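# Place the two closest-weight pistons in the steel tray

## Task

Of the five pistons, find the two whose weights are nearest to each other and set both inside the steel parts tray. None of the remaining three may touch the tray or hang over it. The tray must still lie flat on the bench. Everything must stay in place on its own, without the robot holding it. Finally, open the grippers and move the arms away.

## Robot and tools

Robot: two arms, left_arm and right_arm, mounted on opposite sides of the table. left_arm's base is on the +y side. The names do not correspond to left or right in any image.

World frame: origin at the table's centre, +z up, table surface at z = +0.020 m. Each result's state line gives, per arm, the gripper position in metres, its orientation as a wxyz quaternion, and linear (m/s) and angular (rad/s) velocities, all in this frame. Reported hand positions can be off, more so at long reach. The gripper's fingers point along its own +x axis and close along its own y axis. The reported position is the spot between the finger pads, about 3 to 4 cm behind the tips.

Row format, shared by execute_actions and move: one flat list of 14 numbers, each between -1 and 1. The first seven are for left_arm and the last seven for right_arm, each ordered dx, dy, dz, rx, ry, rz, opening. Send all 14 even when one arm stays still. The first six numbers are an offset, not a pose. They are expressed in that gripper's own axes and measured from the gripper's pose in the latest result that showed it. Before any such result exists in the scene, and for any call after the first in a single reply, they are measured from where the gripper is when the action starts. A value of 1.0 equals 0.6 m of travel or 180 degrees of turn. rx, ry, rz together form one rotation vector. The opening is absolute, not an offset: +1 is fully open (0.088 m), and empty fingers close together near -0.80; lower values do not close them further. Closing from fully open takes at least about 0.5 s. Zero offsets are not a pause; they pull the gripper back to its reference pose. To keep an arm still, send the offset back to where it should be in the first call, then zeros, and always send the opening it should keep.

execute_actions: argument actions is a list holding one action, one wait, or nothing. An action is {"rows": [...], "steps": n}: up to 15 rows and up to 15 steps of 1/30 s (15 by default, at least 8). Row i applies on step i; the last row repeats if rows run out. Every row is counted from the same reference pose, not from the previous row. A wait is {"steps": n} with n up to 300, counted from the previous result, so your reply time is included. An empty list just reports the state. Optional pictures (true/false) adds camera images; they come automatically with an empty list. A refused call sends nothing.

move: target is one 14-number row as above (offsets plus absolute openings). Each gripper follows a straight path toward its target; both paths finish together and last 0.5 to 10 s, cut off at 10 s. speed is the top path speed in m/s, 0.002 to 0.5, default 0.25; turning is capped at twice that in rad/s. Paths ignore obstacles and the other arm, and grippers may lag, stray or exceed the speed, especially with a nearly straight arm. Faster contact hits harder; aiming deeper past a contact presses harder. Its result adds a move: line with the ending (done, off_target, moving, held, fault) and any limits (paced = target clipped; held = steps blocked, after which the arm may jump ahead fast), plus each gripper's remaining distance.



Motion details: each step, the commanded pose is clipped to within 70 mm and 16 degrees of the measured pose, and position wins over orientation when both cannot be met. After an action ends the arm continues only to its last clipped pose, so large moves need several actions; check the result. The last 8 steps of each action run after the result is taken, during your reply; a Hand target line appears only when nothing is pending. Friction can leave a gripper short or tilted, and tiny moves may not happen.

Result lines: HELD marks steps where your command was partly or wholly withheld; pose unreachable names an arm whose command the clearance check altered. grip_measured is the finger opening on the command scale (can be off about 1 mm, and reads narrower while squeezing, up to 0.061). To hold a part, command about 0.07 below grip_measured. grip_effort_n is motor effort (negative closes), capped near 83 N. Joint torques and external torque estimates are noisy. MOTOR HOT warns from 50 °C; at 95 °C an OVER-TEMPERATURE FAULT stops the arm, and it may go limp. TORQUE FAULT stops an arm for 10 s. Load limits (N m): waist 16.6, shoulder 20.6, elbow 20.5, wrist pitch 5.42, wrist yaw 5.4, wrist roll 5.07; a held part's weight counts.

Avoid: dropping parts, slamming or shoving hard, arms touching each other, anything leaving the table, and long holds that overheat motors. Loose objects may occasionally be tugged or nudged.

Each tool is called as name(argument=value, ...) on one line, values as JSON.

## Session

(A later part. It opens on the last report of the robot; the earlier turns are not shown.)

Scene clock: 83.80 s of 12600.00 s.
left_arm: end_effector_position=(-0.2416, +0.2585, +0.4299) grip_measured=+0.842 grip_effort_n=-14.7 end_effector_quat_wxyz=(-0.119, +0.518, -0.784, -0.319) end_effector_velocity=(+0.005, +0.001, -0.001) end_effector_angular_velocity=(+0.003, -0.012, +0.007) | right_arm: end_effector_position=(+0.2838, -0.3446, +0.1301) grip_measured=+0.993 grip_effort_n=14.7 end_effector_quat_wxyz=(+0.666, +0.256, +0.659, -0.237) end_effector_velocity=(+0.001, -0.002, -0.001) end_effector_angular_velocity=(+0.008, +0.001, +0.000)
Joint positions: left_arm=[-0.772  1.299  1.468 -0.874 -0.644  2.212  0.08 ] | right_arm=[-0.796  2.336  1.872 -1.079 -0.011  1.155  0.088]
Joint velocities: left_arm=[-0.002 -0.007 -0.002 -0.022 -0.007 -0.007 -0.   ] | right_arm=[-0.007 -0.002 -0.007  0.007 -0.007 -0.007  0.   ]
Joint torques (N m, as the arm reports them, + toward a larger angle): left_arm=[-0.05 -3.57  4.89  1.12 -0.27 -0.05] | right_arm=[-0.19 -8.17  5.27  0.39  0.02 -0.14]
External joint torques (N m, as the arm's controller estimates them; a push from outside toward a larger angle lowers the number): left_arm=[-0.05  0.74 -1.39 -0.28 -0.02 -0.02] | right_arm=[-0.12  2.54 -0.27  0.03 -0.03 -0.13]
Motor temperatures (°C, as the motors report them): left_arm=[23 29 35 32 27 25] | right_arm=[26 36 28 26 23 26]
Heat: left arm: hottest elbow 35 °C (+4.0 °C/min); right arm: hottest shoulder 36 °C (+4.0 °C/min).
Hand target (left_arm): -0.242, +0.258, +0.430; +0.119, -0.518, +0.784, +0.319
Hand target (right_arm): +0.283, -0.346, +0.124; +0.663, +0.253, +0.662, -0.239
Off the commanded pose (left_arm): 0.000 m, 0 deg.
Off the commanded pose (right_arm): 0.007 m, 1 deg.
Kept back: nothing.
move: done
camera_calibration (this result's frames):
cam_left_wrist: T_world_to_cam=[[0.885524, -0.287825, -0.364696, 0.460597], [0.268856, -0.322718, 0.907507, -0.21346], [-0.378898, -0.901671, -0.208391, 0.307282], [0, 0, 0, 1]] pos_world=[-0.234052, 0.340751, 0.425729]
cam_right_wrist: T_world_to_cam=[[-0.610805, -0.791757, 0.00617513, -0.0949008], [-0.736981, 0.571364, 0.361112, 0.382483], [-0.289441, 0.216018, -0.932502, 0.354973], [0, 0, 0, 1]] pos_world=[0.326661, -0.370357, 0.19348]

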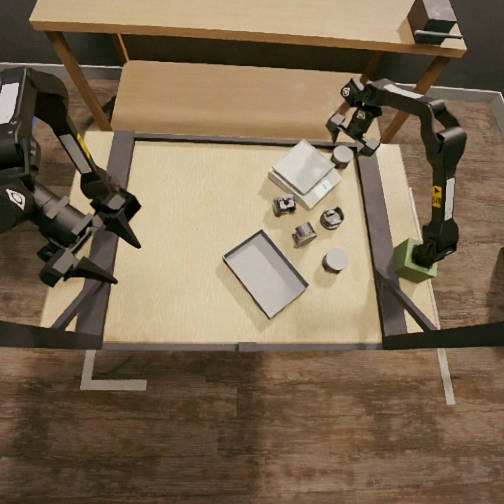

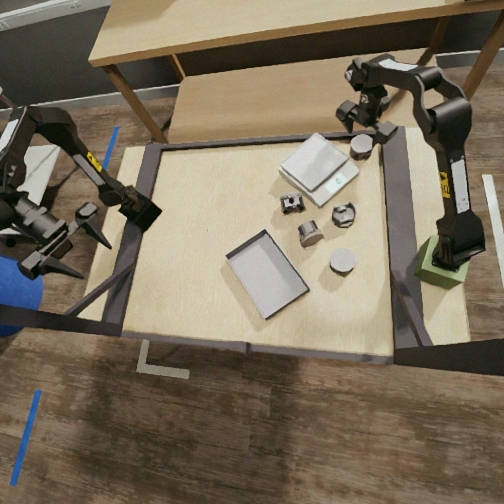

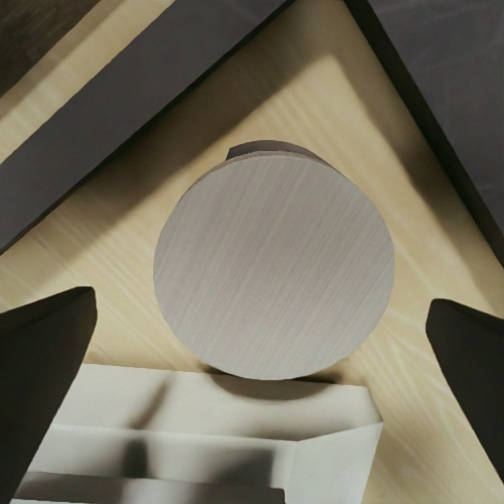

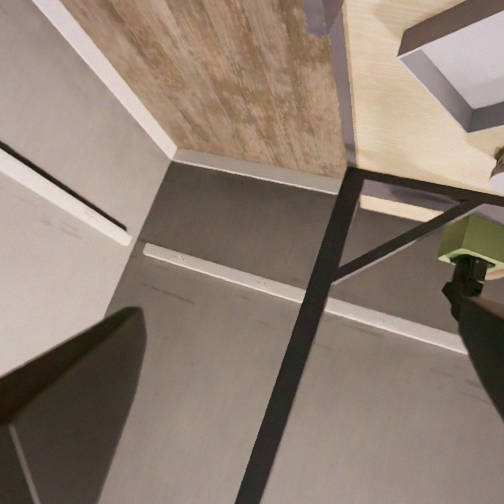

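move(target=[0,0,0,0,0,0,0.84,0.095,-0.006,0,0,0,0,1], speed=0.12)

move(target=[0,0,0,0,0,0,0.84,0,0,0,0,0,0,0.3])

Scene clock: 84.93 s of 12600.00 s.
left_arm: end_effector_position=(-0.2416, +0.2585, +0.4299) grip_measured=+0.842 grip_effort_n=-14.7 end_effector_quat_wxyz=(-0.119, +0.518, -0.784, -0.319) end_effector_velocity=(+0.003, +0.002, -0.003) end_effector_angular_velocity=(-0.002, -0.028, -0.006) | right_arm: end_effector_position=(+0.2851, -0.3440, +0.0798) grip_measured=+0.993 grip_effort_n=14.7 end_effector_quat_wxyz=(+0.670, +0.260, +0.655, -0.233) end_effector_velocity=(-0.002, +0.001, +0.003) end_effector_angular_velocity=(+0.019, +0.011, +0.006)
Joint positions: left_arm=[-0.772  1.299  1.468 -0.874 -0.644  2.212  0.08 ] | right_arm=[-0.796  2.395  1.766 -0.901 -0.011  1.155  0.088]
Joint velocities: left_arm=[-0.007 -0.002 -0.002 -0.022 -0.007  0.007 -0.   ] | right_arm=[-0.002 -0.007 -0.002 -0.007 -0.022 -0.007  0.   ]
Joint torques (N m, as the arm reports them, + toward a larger angle): left_arm=[-0.09 -3.58  4.93  1.13 -0.26 -0.04] | right_arm=[-0.18 -8.12  4.81  0.41  0.05 -0.06]
External joint torques (N m, as the arm's controller estimates them; a push from outside toward a larger angle lowers the number): left_arm=[-0.08  0.7  -1.37 -0.28 -0.02 -0.01] | right_arm=[-0.19  2.79 -0.54  0.04  0.01 -0.06]
Motor temperatures (°C, as the motors report them): left_arm=[23 29 35 32 27 25] | right_arm=[26 36 28 26 23 26]
Heat: left arm: hottest elbow 35 °C (+3.0 °C/min); right arm: hottest shoulder 36 °C (+4.0 °C/min).
Hand target (left_arm): -0.242, +0.258, +0.430; +0.119, -0.518, +0.784, +0.319
Hand target (right_arm): +0.283, -0.346, +0.073; +0.666, +0.256, +0.659, -0.237
Off the commanded pose (left_arm): 0.000 m, 0 deg.
Off the commanded pose (right_arm): 0.008 m, 1 deg.
Kept back: nothing.
move: done
camera_calibration (this result's frames):
cam_left_wrist: T_world_to_cam=[[0.885524, -0.287825, -0.364696, 0.460597], [0.268856, -0.322718, 0.907507, -0.21346], [-0.378898, -0.901671, -0.208391, 0.307282], [0, 0, 0, 1]] pos_world=[-0.234052, 0.340751, 0.425729]
cam_right_wrist: T_world_to_cam=[[-0.6105, -0.791988, -0.00673347, -0.092394], [-0.741893, 0.568867, 0.354944, 0.40231], [-0.277281, 0.221689, -0.934863, 0.307], [0, 0, 0, 1]] pos_world=[0.32719, -0.370094, 0.143584]

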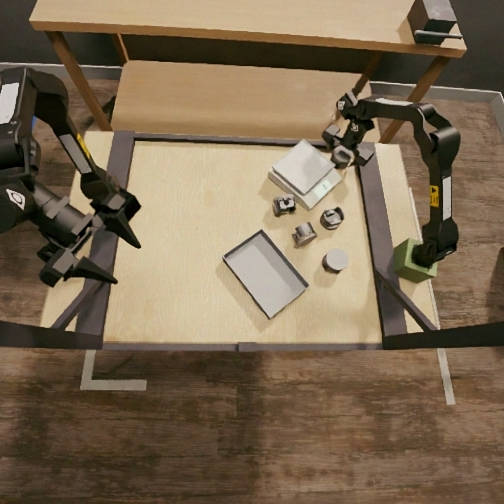

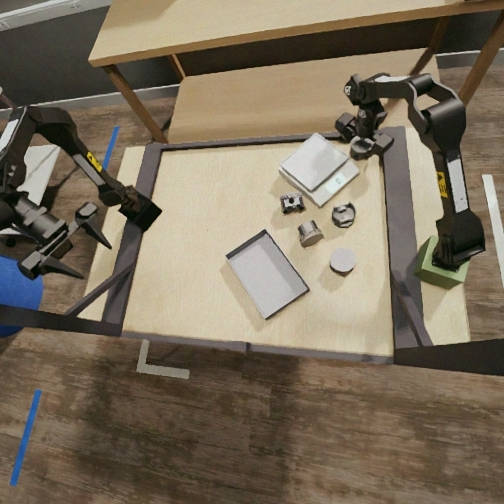

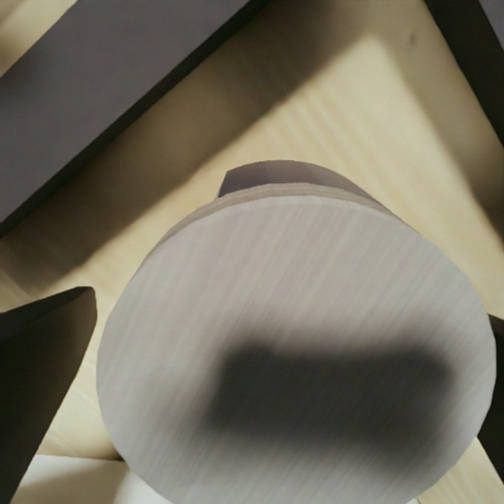

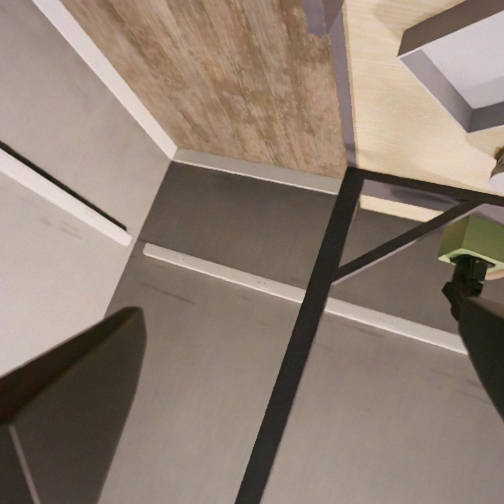

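Scene clock: 85.43 s of 12600.00 s.
left_arm: end_effector_position=(-0.2416, +0.2585, +0.4299) grip_measured=+0.842 grip_effort_n=-15.1 end_effector_quat_wxyz=(-0.119, +0.518, -0.784, -0.319) end_effector_velocity=(+0.004, -0.001, +0.002) end_effector_angular_velocity=(-0.010, -0.001, +0.018) | right_arm: end_effector_position=(+0.2851, -0.3440, +0.0798) grip_measured=+0.575 grip_effort_n=-83.5 end_effector_quat_wxyz=(+0.670, +0.260, +0.655, -0.233) end_effector_velocity=(-0.002, -0.001, +0.000) end_effector_angular_velocity=(+0.003, +0.009, +0.020)
Joint positions: left_arm=[-0.772  1.299  1.468 -0.874 -0.644  2.212  0.08 ] | right_arm=[-0.796  2.395  1.766 -0.901 -0.011  1.155  0.067]
Joint velocities: left_arm=[-0.002 -0.007 -0.002 -0.007 -0.022 -0.007 -0.   ] | right_arm=[-0.002 -0.002 -0.002 -0.007 -0.007 -0.022 -0.   ]
Joint torques (N m, as the arm reports them, + toward a larger angle): left_arm=[-0.03 -3.61  4.9   1.12 -0.27 -0.04] | right_arm=[ 0.   -9.15  5.81  0.25  0.04  0.02]
External joint torques (N m, as the arm's controller estimates them; a push from outside toward a larger angle lowers the number): left_arm=[-0.03  0.73 -1.43 -0.31 -0.02 -0.01] | right_arm=[ 0.09  1.67  0.48 -0.12 -0.01  0.02]
Motor temperatures (°C, as the motors report them): left_arm=[23 29 35 32 27 25] | right_arm=[26 36 28 26 23 26]
Heat: left arm: hottest elbow 35 °C (+3.0 °C/min); right arm: hottest shoulder 36 °C (+4.0 °C/min).
Hand target (left_arm): -0.242, +0.258, +0.430; +0.119, -0.518, +0.784, +0.319
Hand target (right_arm): +0.285, -0.344, +0.080; +0.670, +0.260, +0.655, -0.233
Off the commanded pose (left_arm): 0.000 m, 0 deg.
Off the commanded pose (right_arm): 0.000 m, 0 deg.
Kept back: nothing.
move: done
camera_calibration (this result's frames):
cam_left_wrist: T_world_to_cam=[[0.885524, -0.287825, -0.364696, 0.460597], [0.268856, -0.322718, 0.907507, -0.21346], [-0.378898, -0.901671, -0.208391, 0.307282], [0, 0, 0, 1]] pos_world=[-0.234052, 0.340751, 0.425729]
cam_right_wrist: T_world_to_cam=[[-0.610511, -0.79198, -0.0065601, -0.092428], [-0.741942, 0.569001, 0.354627, 0.402443], [-0.277125, 0.221371, -0.934985, 0.306874], [0, 0, 0, 1]] pos_world=[0.327203, -0.370125, 0.143599]

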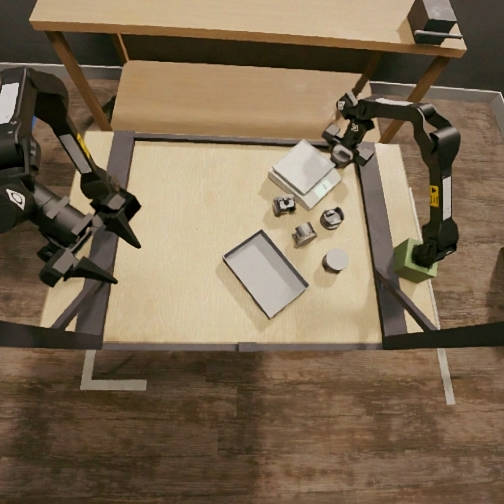

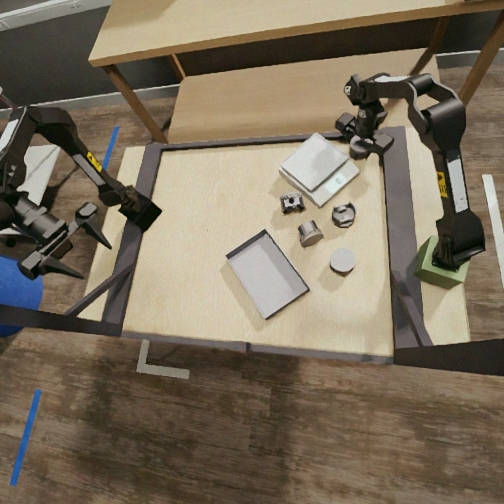

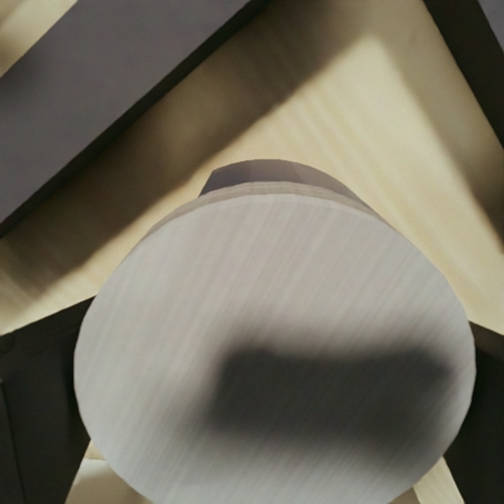

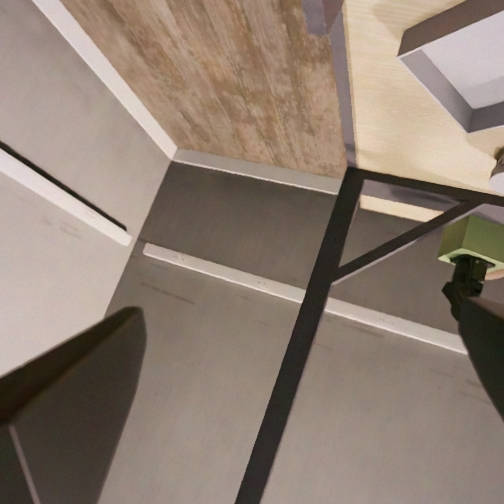

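move(target=[0,0,0,0,0,0,0.84,-0.17,0,0,0,0,0,0.3])

move(target=[0,0,0,0,0,0,0.84,-0.005,0.095,-0.262,0,0,0,0.3], speed=0.18)

Scene clock: 86.63 s of 12600.00 s.
left_arm: end_effector_position=(-0.2416, +0.2585, +0.4299) grip_measured=+0.842 grip_effort_n=-14.7 end_effector_quat_wxyz=(-0.119, +0.518, -0.784, -0.319) end_effector_velocity=(+0.003, +0.001, +0.003) end_effector_angular_velocity=(+0.004, +0.017, +0.015) | right_arm: end_effector_position=(+0.2783, -0.3472, +0.1759) grip_measured=+0.575 grip_effort_n=-83.5 end_effector_quat_wxyz=(+0.667, +0.256, +0.659, -0.237) end_effector_velocity=(+0.003, +0.001, +0.011) end_effector_angular_velocity=(+0.014, -0.012, -0.010)
Joint positions: left_arm=[-0.772  1.299  1.468 -0.874 -0.644  2.212  0.08 ] | right_arm=[-0.796  2.277  1.955 -1.221 -0.011  1.155  0.067]
Joint velocities: left_arm=[-0.002 -0.007  0.002 -0.007 -0.007 -0.022 -0.   ] | right_arm=[-0.002 -0.007  0.032 -0.022 -0.007  0.007 -0.   ]
Joint torques (N m, as the arm reports them, + toward a larger angle): left_arm=[-0.06 -3.59  4.9   1.13 -0.26 -0.04] | right_arm=[-0.12 -9.44  7.91  0.02  0.05 -0.04]
External joint torques (N m, as the arm's controller estimates them; a push from outside toward a larger angle lowers the number): left_arm=[-0.06  0.81 -1.47 -0.3  -0.01  0.  ] | right_arm=[-0.14  1.19  2.22 -0.31  0.01 -0.04]
Motor temperatures (°C, as the motors report them): left_arm=[23 29 35 32 27 25] | right_arm=[26 36 28 26 23 26]
Heat: left arm: hottest elbow 35 °C (+3.0 °C/min); right arm: hottest shoulder 36 °C (+4.0 °C/min).
Hand target (left_arm): -0.242, +0.258, +0.430; +0.119, -0.518, +0.784, +0.319
Hand target (right_arm): +0.281, -0.347, +0.182; +0.670, +0.260, +0.655, -0.233
Off the commanded pose (left_arm): 0.000 m, 0 deg.
Off the commanded pose (right_arm): 0.007 m, 1 deg.
Kept back: nothing.
move: done
camera_calibration (this result's frames):
cam_left_wrist: T_world_to_cam=[[0.885524, -0.287825, -0.364696, 0.460597], [0.268856, -0.322718, 0.907507, -0.21346], [-0.378898, -0.901671, -0.208391, 0.307282], [0, 0, 0, 1]] pos_world=[-0.234052, 0.340751, 0.425729]
cam_right_wrist: T_world_to_cam=[[-0.610515, -0.791982, 0.00600973, -0.100709], [-0.737379, 0.571159, 0.360624, 0.363566], [-0.28904, 0.215735, -0.932692, 0.396526], [0, 0, 0, 1]] pos_world=[0.321213, -0.372958, 0.239331]

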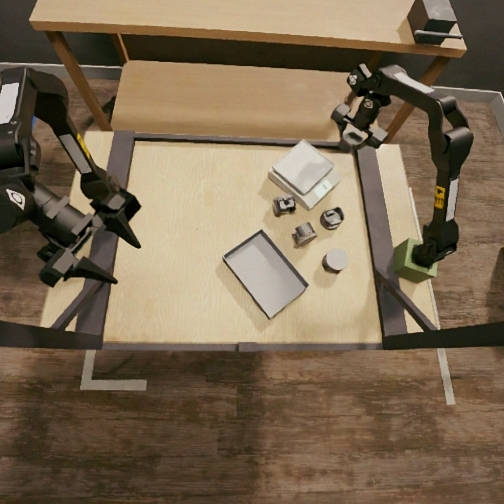

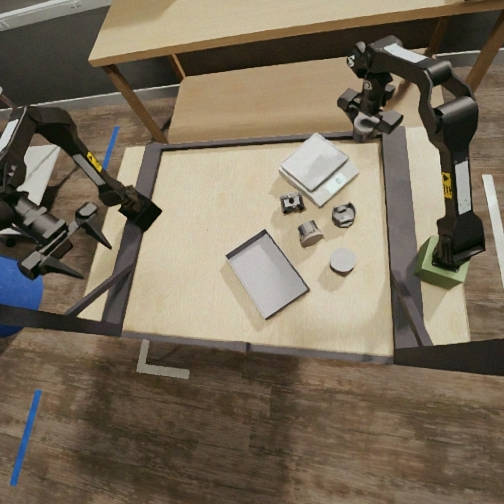

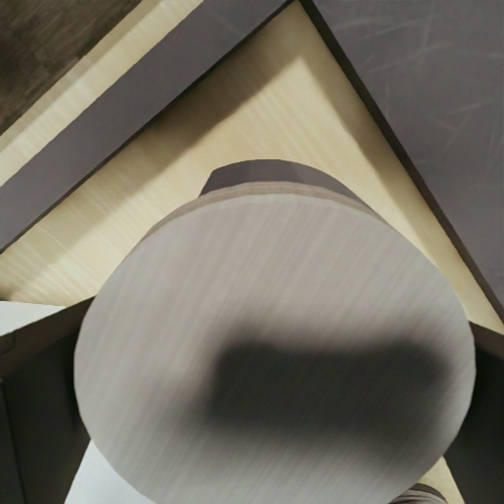

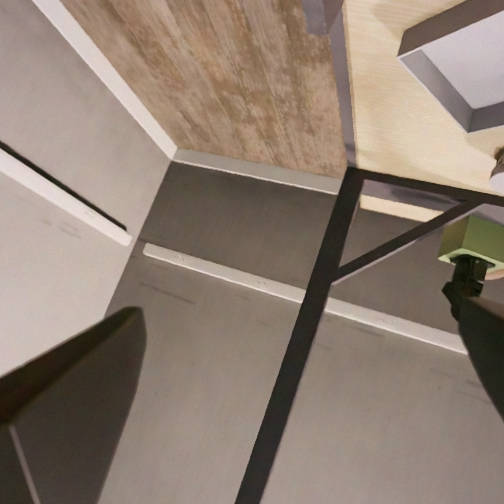

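Scene clock: 88.00 s of 12600.00 s.
left_arm: end_effector_position=(-0.2416, +0.2585, +0.4299) grip_measured=+0.842 grip_effort_n=-15.1 end_effector_quat_wxyz=(-0.119, +0.518, -0.784, -0.319) end_effector_velocity=(+0.003, -0.001, +0.000) end_effector_angular_velocity=(-0.015, -0.016, +0.010) | right_arm: end_effector_position=(+0.1939, -0.2038, +0.1792) grip_measured=+0.575 grip_effort_n=-83.5 end_effector_quat_wxyz=(+0.667, +0.252, +0.660, -0.236) end_effector_velocity=(+0.003, +0.004, +0.003) end_effector_angular_velocity=(+0.014, -0.003, +0.005)
Joint positions: left_arm=[-0.772  1.299  1.468 -0.874 -0.644  2.212  0.08 ] | right_arm=[-0.427  2.36   2.11  -1.296  0.     1.516  0.067]
Joint velocities: left_arm=[-0.002 -0.002 -0.002 -0.007 -0.022  0.007 -0.   ] | right_arm=[-0.002  0.012  0.032 -0.007 -0.007 -0.007 -0.   ]
Joint torques (N m, as the arm reports them, + toward a larger angle): left_arm=[-0.04 -3.56  4.9   1.12 -0.27 -0.04] | right_arm=[-0.15 -8.7   8.15  0.    0.14  0.16]
External joint torques (N m, as the arm's controller estimates them; a push from outside toward a larger angle lowers the number): left_arm=[-0.02  0.7  -1.38 -0.29 -0.03 -0.01] | right_arm=[-0.24  2.38  2.42 -0.34  0.09  0.17]
Motor temperatures (°C, as the motors report them): left_arm=[23 29 35 32 27 25] | right_arm=[26 37 28 26 23 26]
Heat: left arm: hottest elbow 35 °C (+3.0 °C/min); right arm: hottest shoulder 37 °C (+5.0 °C/min).
Hand target (left_arm): -0.242, +0.258, +0.430; +0.119, -0.518, +0.784, +0.319
Hand target (right_arm): +0.196, -0.203, +0.180; +0.667, +0.255, +0.658, -0.238
Off the commanded pose (left_arm): 0.000 m, 0 deg.
Off the commanded pose (right_arm): 0.004 m, 0 deg.
Kept back: nothing.
move: done
camera_calibration (this result's frames):
cam_left_wrist: T_world_to_cam=[[0.885524, -0.287825, -0.364696, 0.460597], [0.268856, -0.322718, 0.907507, -0.21346], [-0.378898, -0.901671, -0.208391, 0.307282], [0, 0, 0, 1]] pos_world=[-0.234052, 0.340751, 0.425729]
cam_right_wrist: T_world_to_cam=[[-0.605173, -0.796015, 0.0112321, -0.0414724], [-0.740145, 0.567782, 0.36029, 0.218091], [-0.293173, 0.209724, -0.932773, 0.343822], [0, 0, 0, 1]] pos_world=[0.23712, -0.228948, 0.242597]

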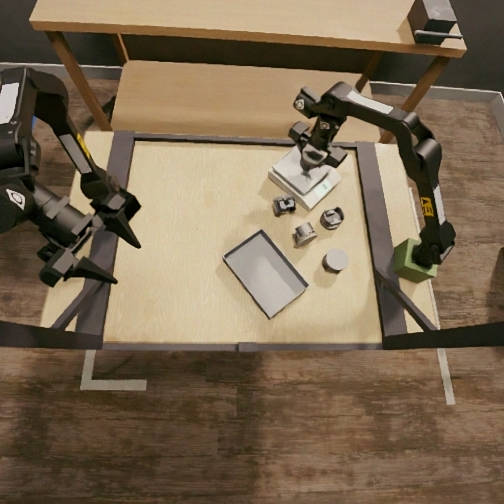

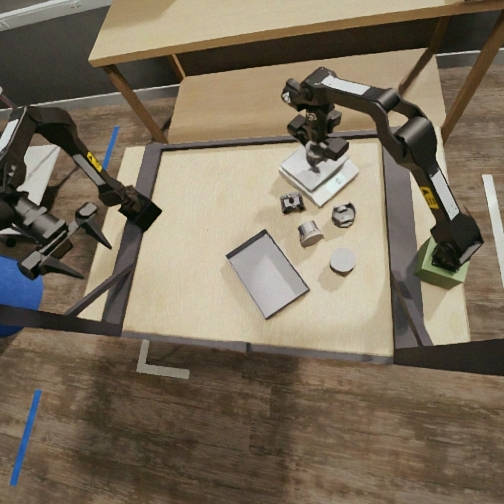

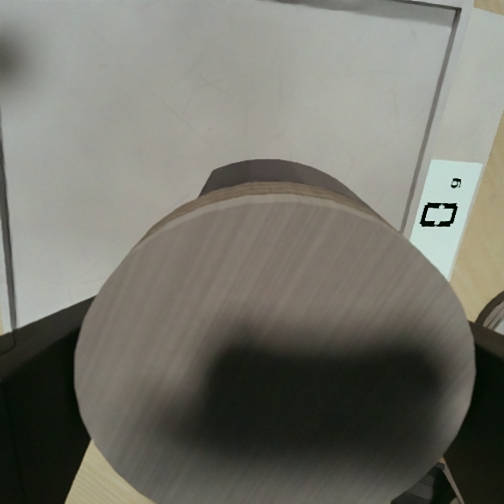

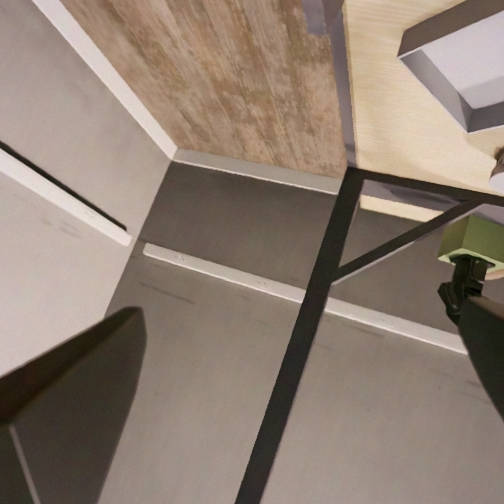

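move(target=[0,0,0,0,0,0,0.84,0.054,0.015,0.02,0,0,0,0.3], speed=0.06)

move(target=[0,0,0,0,0,0,0.84,0,0,0,0,0,0,0.9])

wait(seconds=0.5)

zoom_image(camera="cam_head_right", region=[270,120,390,210])

Scene clock: 89.20 s of 12600.00 s.
left_arm: end_effector_position=(-0.2416, +0.2585, +0.4299) grip_measured=+0.842 grip_effort_n=-15.1 end_effector_quat_wxyz=(-0.119, +0.518, -0.784, -0.319) end_effector_velocity=(+0.002, +0.002, -0.004) end_effector_angular_velocity=(+0.013, -0.015, -0.004) | right_arm: end_effector_position=(+0.2093, -0.2029, +0.1510) grip_measured=+0.575 grip_effort_n=-83.5 end_effector_quat_wxyz=(+0.668, +0.255, +0.658, -0.235) end_effector_velocity=(+0.002, -0.001, +0.001) end_effector_angular_velocity=(-0.000, -0.011, +0.005)
Joint positions: left_arm=[-0.772  1.299  1.468 -0.874 -0.644  2.212  0.08 ] | right_arm=[-0.449  2.419  2.102 -1.222  0.     1.496  0.067]
Joint velocities: left_arm=[-0.002 -0.002 -0.002 -0.022  0.007 -0.007 -0.   ] | right_arm=[-0.002 -0.002 -0.002  0.007  0.007 -0.007  0.   ]
Joint torques (N m, as the arm reports them, + toward a larger angle): left_arm=[-0.04 -3.59  4.91  1.13 -0.26 -0.04] | right_arm=[-0.21 -8.96  5.7   0.4   0.05 -0.12]
External joint torques (N m, as the arm's controller estimates them; a push from outside toward a larger angle lowers the number): left_arm=[-0.04  0.61 -1.34 -0.27 -0.02 -0.01] | right_arm=[-0.19  2.36 -0.01  0.04 -0.01 -0.11]
Motor temperatures (°C, as the motors report them): left_arm=[23 29 35 32 27 25] | right_arm=[26 37 28 26 23 26]
Heat: left arm: hottest elbow 35 °C (+3.0 °C/min); right arm: hottest shoulder 37 °C (+5.1 °C/min).
Hand target (left_arm): -0.242, +0.258, +0.430; +0.119, -0.518, +0.784, +0.319
Hand target (right_arm): +0.210, -0.204, +0.147; +0.667, +0.252, +0.660, -0.237
Off the commanded pose (left_arm): 0.000 m, 0 deg.
Off the commanded pose (right_arm): 0.004 m, 0 deg.
Kept back: nothing.
move: done
camera_calibration (this result's frames):
cam_left_wrist: T_world_to_cam=[[0.885524, -0.287825, -0.364696, 0.460597], [0.268856, -0.322718, 0.907507, -0.21346], [-0.378898, -0.901671, -0.208391, 0.307282], [0, 0, 0, 1]] pos_world=[-0.234052, 0.340751, 0.425729]
cam_right_wrist: T_world_to_cam=[[-0.606737, -0.79489, 0.00449297, -0.0295035], [-0.740924, 0.567575, 0.359013, 0.23945], [-0.287926, 0.214498, -0.933322, 0.321822], [0, 0, 0, 1]] pos_world=[0.252174, -0.228388, 0.214531]

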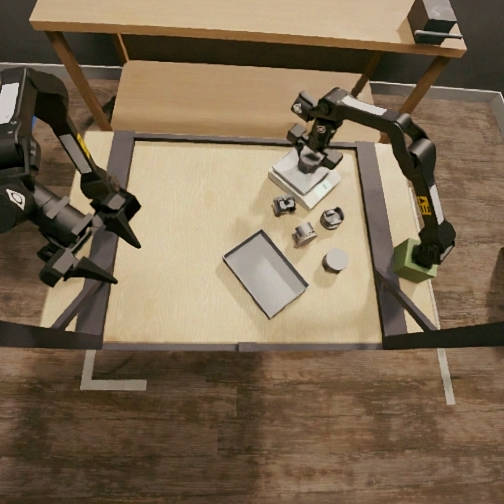

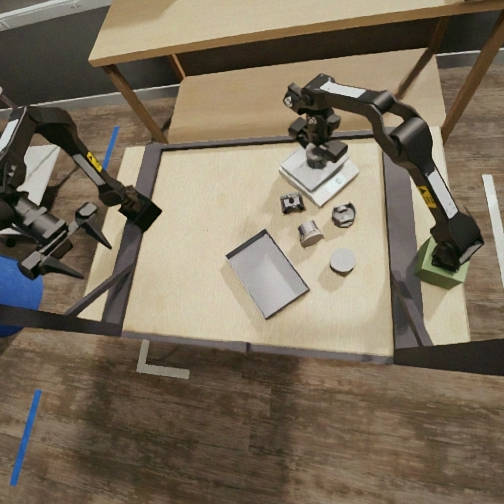

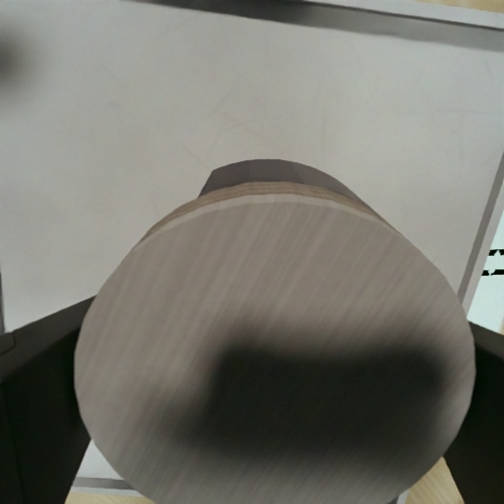

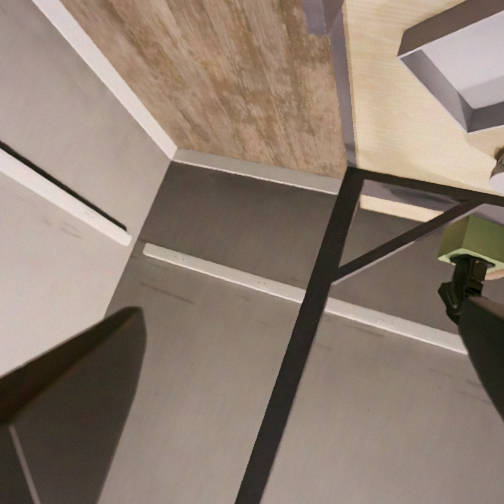

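Scene clock: 89.87 s of 12600.00 s.
left_arm: end_effector_position=(-0.2416, +0.2585, +0.4299) grip_measured=+0.842 grip_effort_n=-14.7 end_effector_quat_wxyz=(-0.119, +0.518, -0.784, -0.319) end_effector_velocity=(+0.003, +0.001, +0.002) end_effector_angular_velocity=(-0.016, -0.011, +0.006) | right_arm: end_effector_position=(+0.2093, -0.2029, +0.1510) grip_measured=+0.896 grip_effort_n=14.7 end_effector_quat_wxyz=(+0.668, +0.255, +0.658, -0.235) end_effector_velocity=(+0.000, -0.003, +0.000) end_effector_angular_velocity=(-0.011, -0.000, +0.005)
Joint positions: left_arm=[-0.772  1.299  1.468 -0.874 -0.644  2.212  0.08 ] | right_arm=[-0.449  2.419  2.102 -1.222  0.     1.496  0.083]
Joint velocities: left_arm=[-0.007 -0.007 -0.002 -0.007 -0.022  0.007 -0.   ] | right_arm=[-0.002 -0.002 -0.002 -0.007  0.007 -0.007  0.001]
Joint torques (N m, as the arm reports them, + toward a larger angle): left_arm=[-0.05 -3.61  4.9   1.13 -0.26 -0.04] | right_arm=[ 0.04 -9.64  6.34  0.2   0.06  0.03]
External joint torques (N m, as the arm's controller estimates them; a push from outside toward a larger angle lowers the number): left_arm=[-0.03  0.7  -1.41 -0.28 -0.02 -0.01] | right_arm=[ 0.07  1.63  0.7  -0.12  0.    0.03]
Motor temperatures (°C, as the motors report them): left_arm=[23 29 35 32 27 25] | right_arm=[26 37 28 26 23 26]
Heat: left arm: hottest elbow 35 °C (+3.0 °C/min); right arm: hottest shoulder 37 °C (+5.0 °C/min).
Hand target (left_arm): -0.242, +0.258, +0.430; +0.119, -0.518, +0.784, +0.319
Hand target (right_arm): +0.209, -0.203, +0.151; +0.668, +0.255, +0.658, -0.235
Off the commanded pose (left_arm): 0.000 m, 0 deg.
Off the commanded pose (right_arm): 0.000 m, 0 deg.
Kept back: nothing.
move: done
camera_calibration (this result's frames):
cam_left_wrist: T_world_to_cam=[[0.885524, -0.287825, -0.364696, 0.460597], [0.268856, -0.322718, 0.907507, -0.21346], [-0.378898, -0.901671, -0.208391, 0.307282], [0, 0, 0, 1]] pos_world=[-0.234052, 0.340751, 0.425729]
cam_right_wrist: T_world_to_cam=[[-0.606737, -0.79489, 0.00449297, -0.0295035], [-0.740924, 0.567575, 0.359013, 0.23945], [-0.287926, 0.214498, -0.933322, 0.321822], [0, 0, 0, 1]] pos_world=[0.252174, -0.228388, 0.214531]

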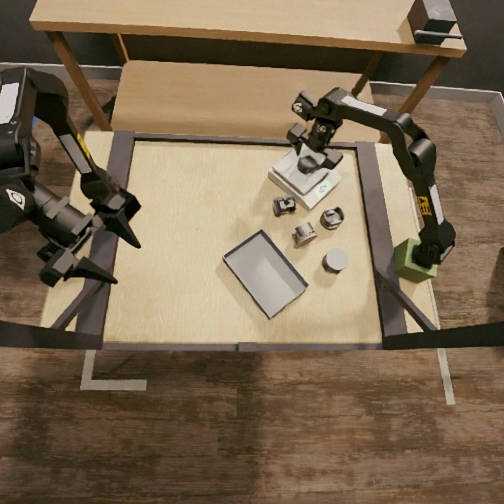

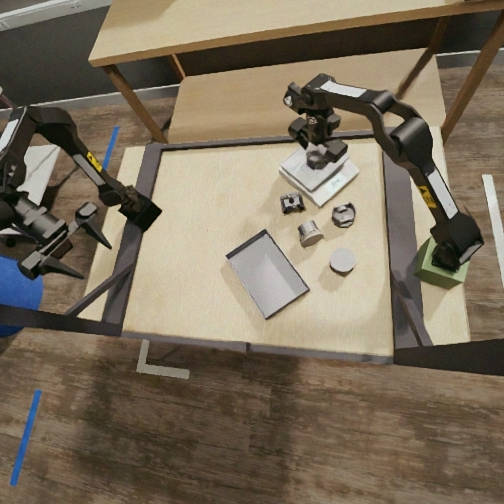

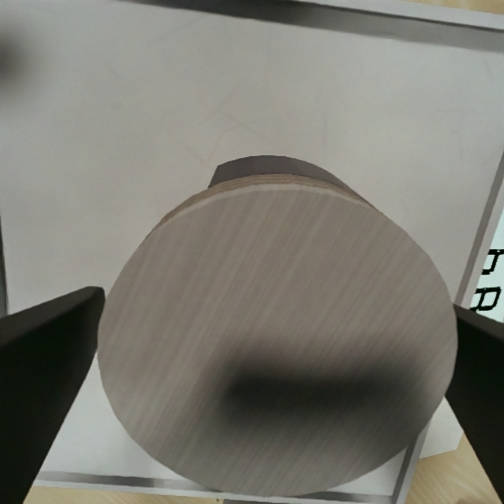

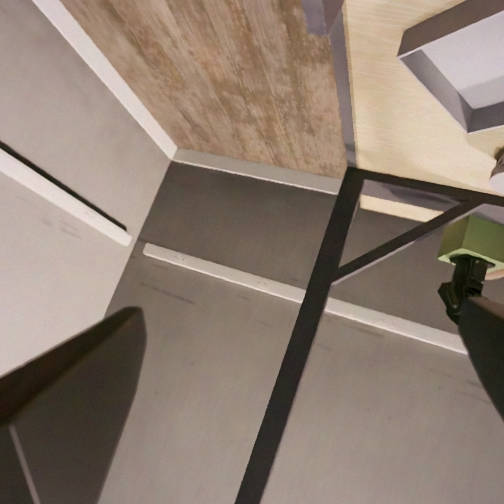

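Scene clock: 90.37 s of 12600.00 s.
left_arm: end_effector_position=(-0.2416, +0.2585, +0.4299) grip_measured=+0.842 grip_effort_n=-15.1 end_effector_quat_wxyz=(-0.119, +0.518, -0.784, -0.319) end_effector_velocity=(+0.003, -0.001, +0.000) end_effector_angular_velocity=(-0.009, -0.005, +0.018) | right_arm: end_effector_position=(+0.2093, -0.2029, +0.1510) grip_measured=+0.897 grip_effort_n=15.1 end_effector_quat_wxyz=(+0.668, +0.255, +0.658, -0.235) end_effector_velocity=(-0.004, -0.004, +0.000) end_effector_angular_velocity=(-0.011, +0.021, +0.005)
Joint positions: left_arm=[-0.772  1.299  1.468 -0.874 -0.644  2.212  0.08 ] | right_arm=[-0.449  2.419  2.102 -1.222  0.     1.496  0.083]
Joint velocities: left_arm=[-0.002 -0.002 -0.002 -0.007 -0.022 -0.007 -0.   ] | right_arm=[-0.002 -0.002 -0.002 -0.022 -0.007 -0.007  0.   ]
Joint torques (N m, as the arm reports them, + toward a larger angle): left_arm=[-0.03 -3.6   4.89  1.13 -0.26 -0.04] | right_arm=[ 0.06 -9.64  6.23  0.2   0.06  0.02]
External joint torques (N m, as the arm's controller estimates them; a push from outside toward a larger angle lowers the number): left_arm=[-0.04  0.64 -1.36 -0.28 -0.02 -0.01] | right_arm=[ 0.06  1.62  0.6  -0.12  0.01  0.02]
Motor temperatures (°C, as the motors report them): left_arm=[23 29 35 32 27 25] | right_arm=[26 37 28 26 23 26]
Heat: left arm: hottest elbow 35 °C (+3.0 °C/min); right arm: hottest shoulder 37 °C (+5.1 °C/min).
Hand target (left_arm): -0.242, +0.258, +0.430; +0.119, -0.518, +0.784, +0.319
Hand target (right_arm): +0.209, -0.203, +0.151; +0.668, +0.255, +0.658, -0.235
Off the commanded pose (left_arm): 0.000 m, 0 deg.
Off the commanded pose (right_arm): 0.000 m, 0 deg.
Kept back: nothing.
Steps of this call (steps 1 to 15: nothing new was sent). Readings (end_effector_position):
1: left_arm (-0.2416, +0.2585, +0.4299) | right_arm (+0.2093, -0.2029, +0.1510)
2: left_arm (-0.2416, +0.2585, +0.4299) | right_arm (+0.2093, -0.2029, +0.1510)
4: left_arm (-0.2416, +0.2585, +0.4299) | right_arm (+0.2093, -0.2029, +0.1510)
8: left_arm (-0.2416, +0.2585, +0.4299) | right_arm (+0.2093, -0.2029, +0.1510)
15: the state above
camera_calibration (this result's frames):
cam_left_wrist: T_world_to_cam=[[0.885524, -0.287825, -0.364696, 0.460597], [0.268856, -0.322718, 0.907507, -0.21346], [-0.378898, -0.901671, -0.208391, 0.307282], [0, 0, 0, 1]] pos_world=[-0.234052, 0.340751, 0.425729]
cam_right_wrist: T_world_to_cam=[[-0.606737, -0.79489, 0.00449297, -0.0295035], [-0.740924, 0.567575, 0.359013, 0.23945], [-0.287926, 0.214498, -0.933322, 0.321822], [0, 0, 0, 1]] pos_world=[0.252174, -0.228388, 0.214531]

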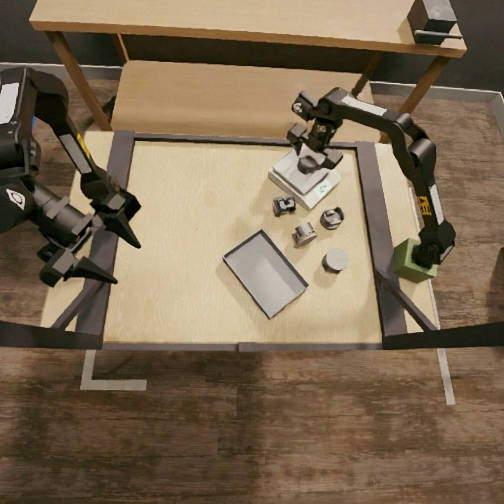

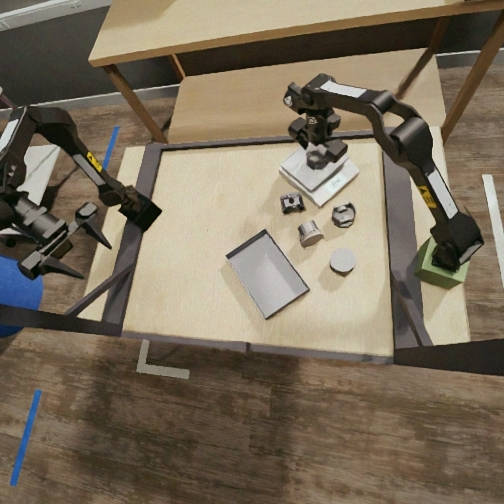

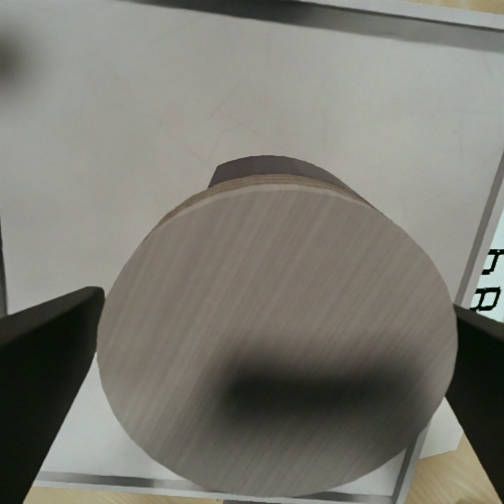

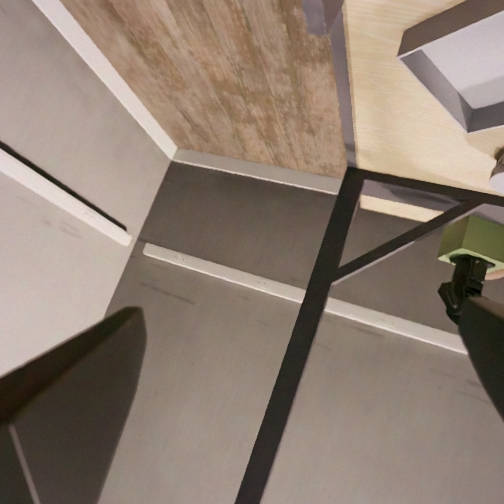

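Region (270, 120, 390, 210) of cam_head_right's 504x504 image, scaled by 4.200, with more detail than that image has; it fills the top 378 rows of this view, and the rest is white.

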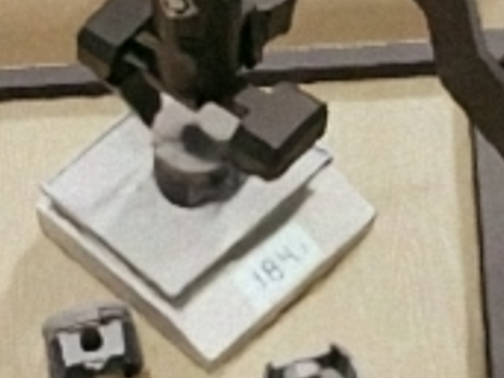

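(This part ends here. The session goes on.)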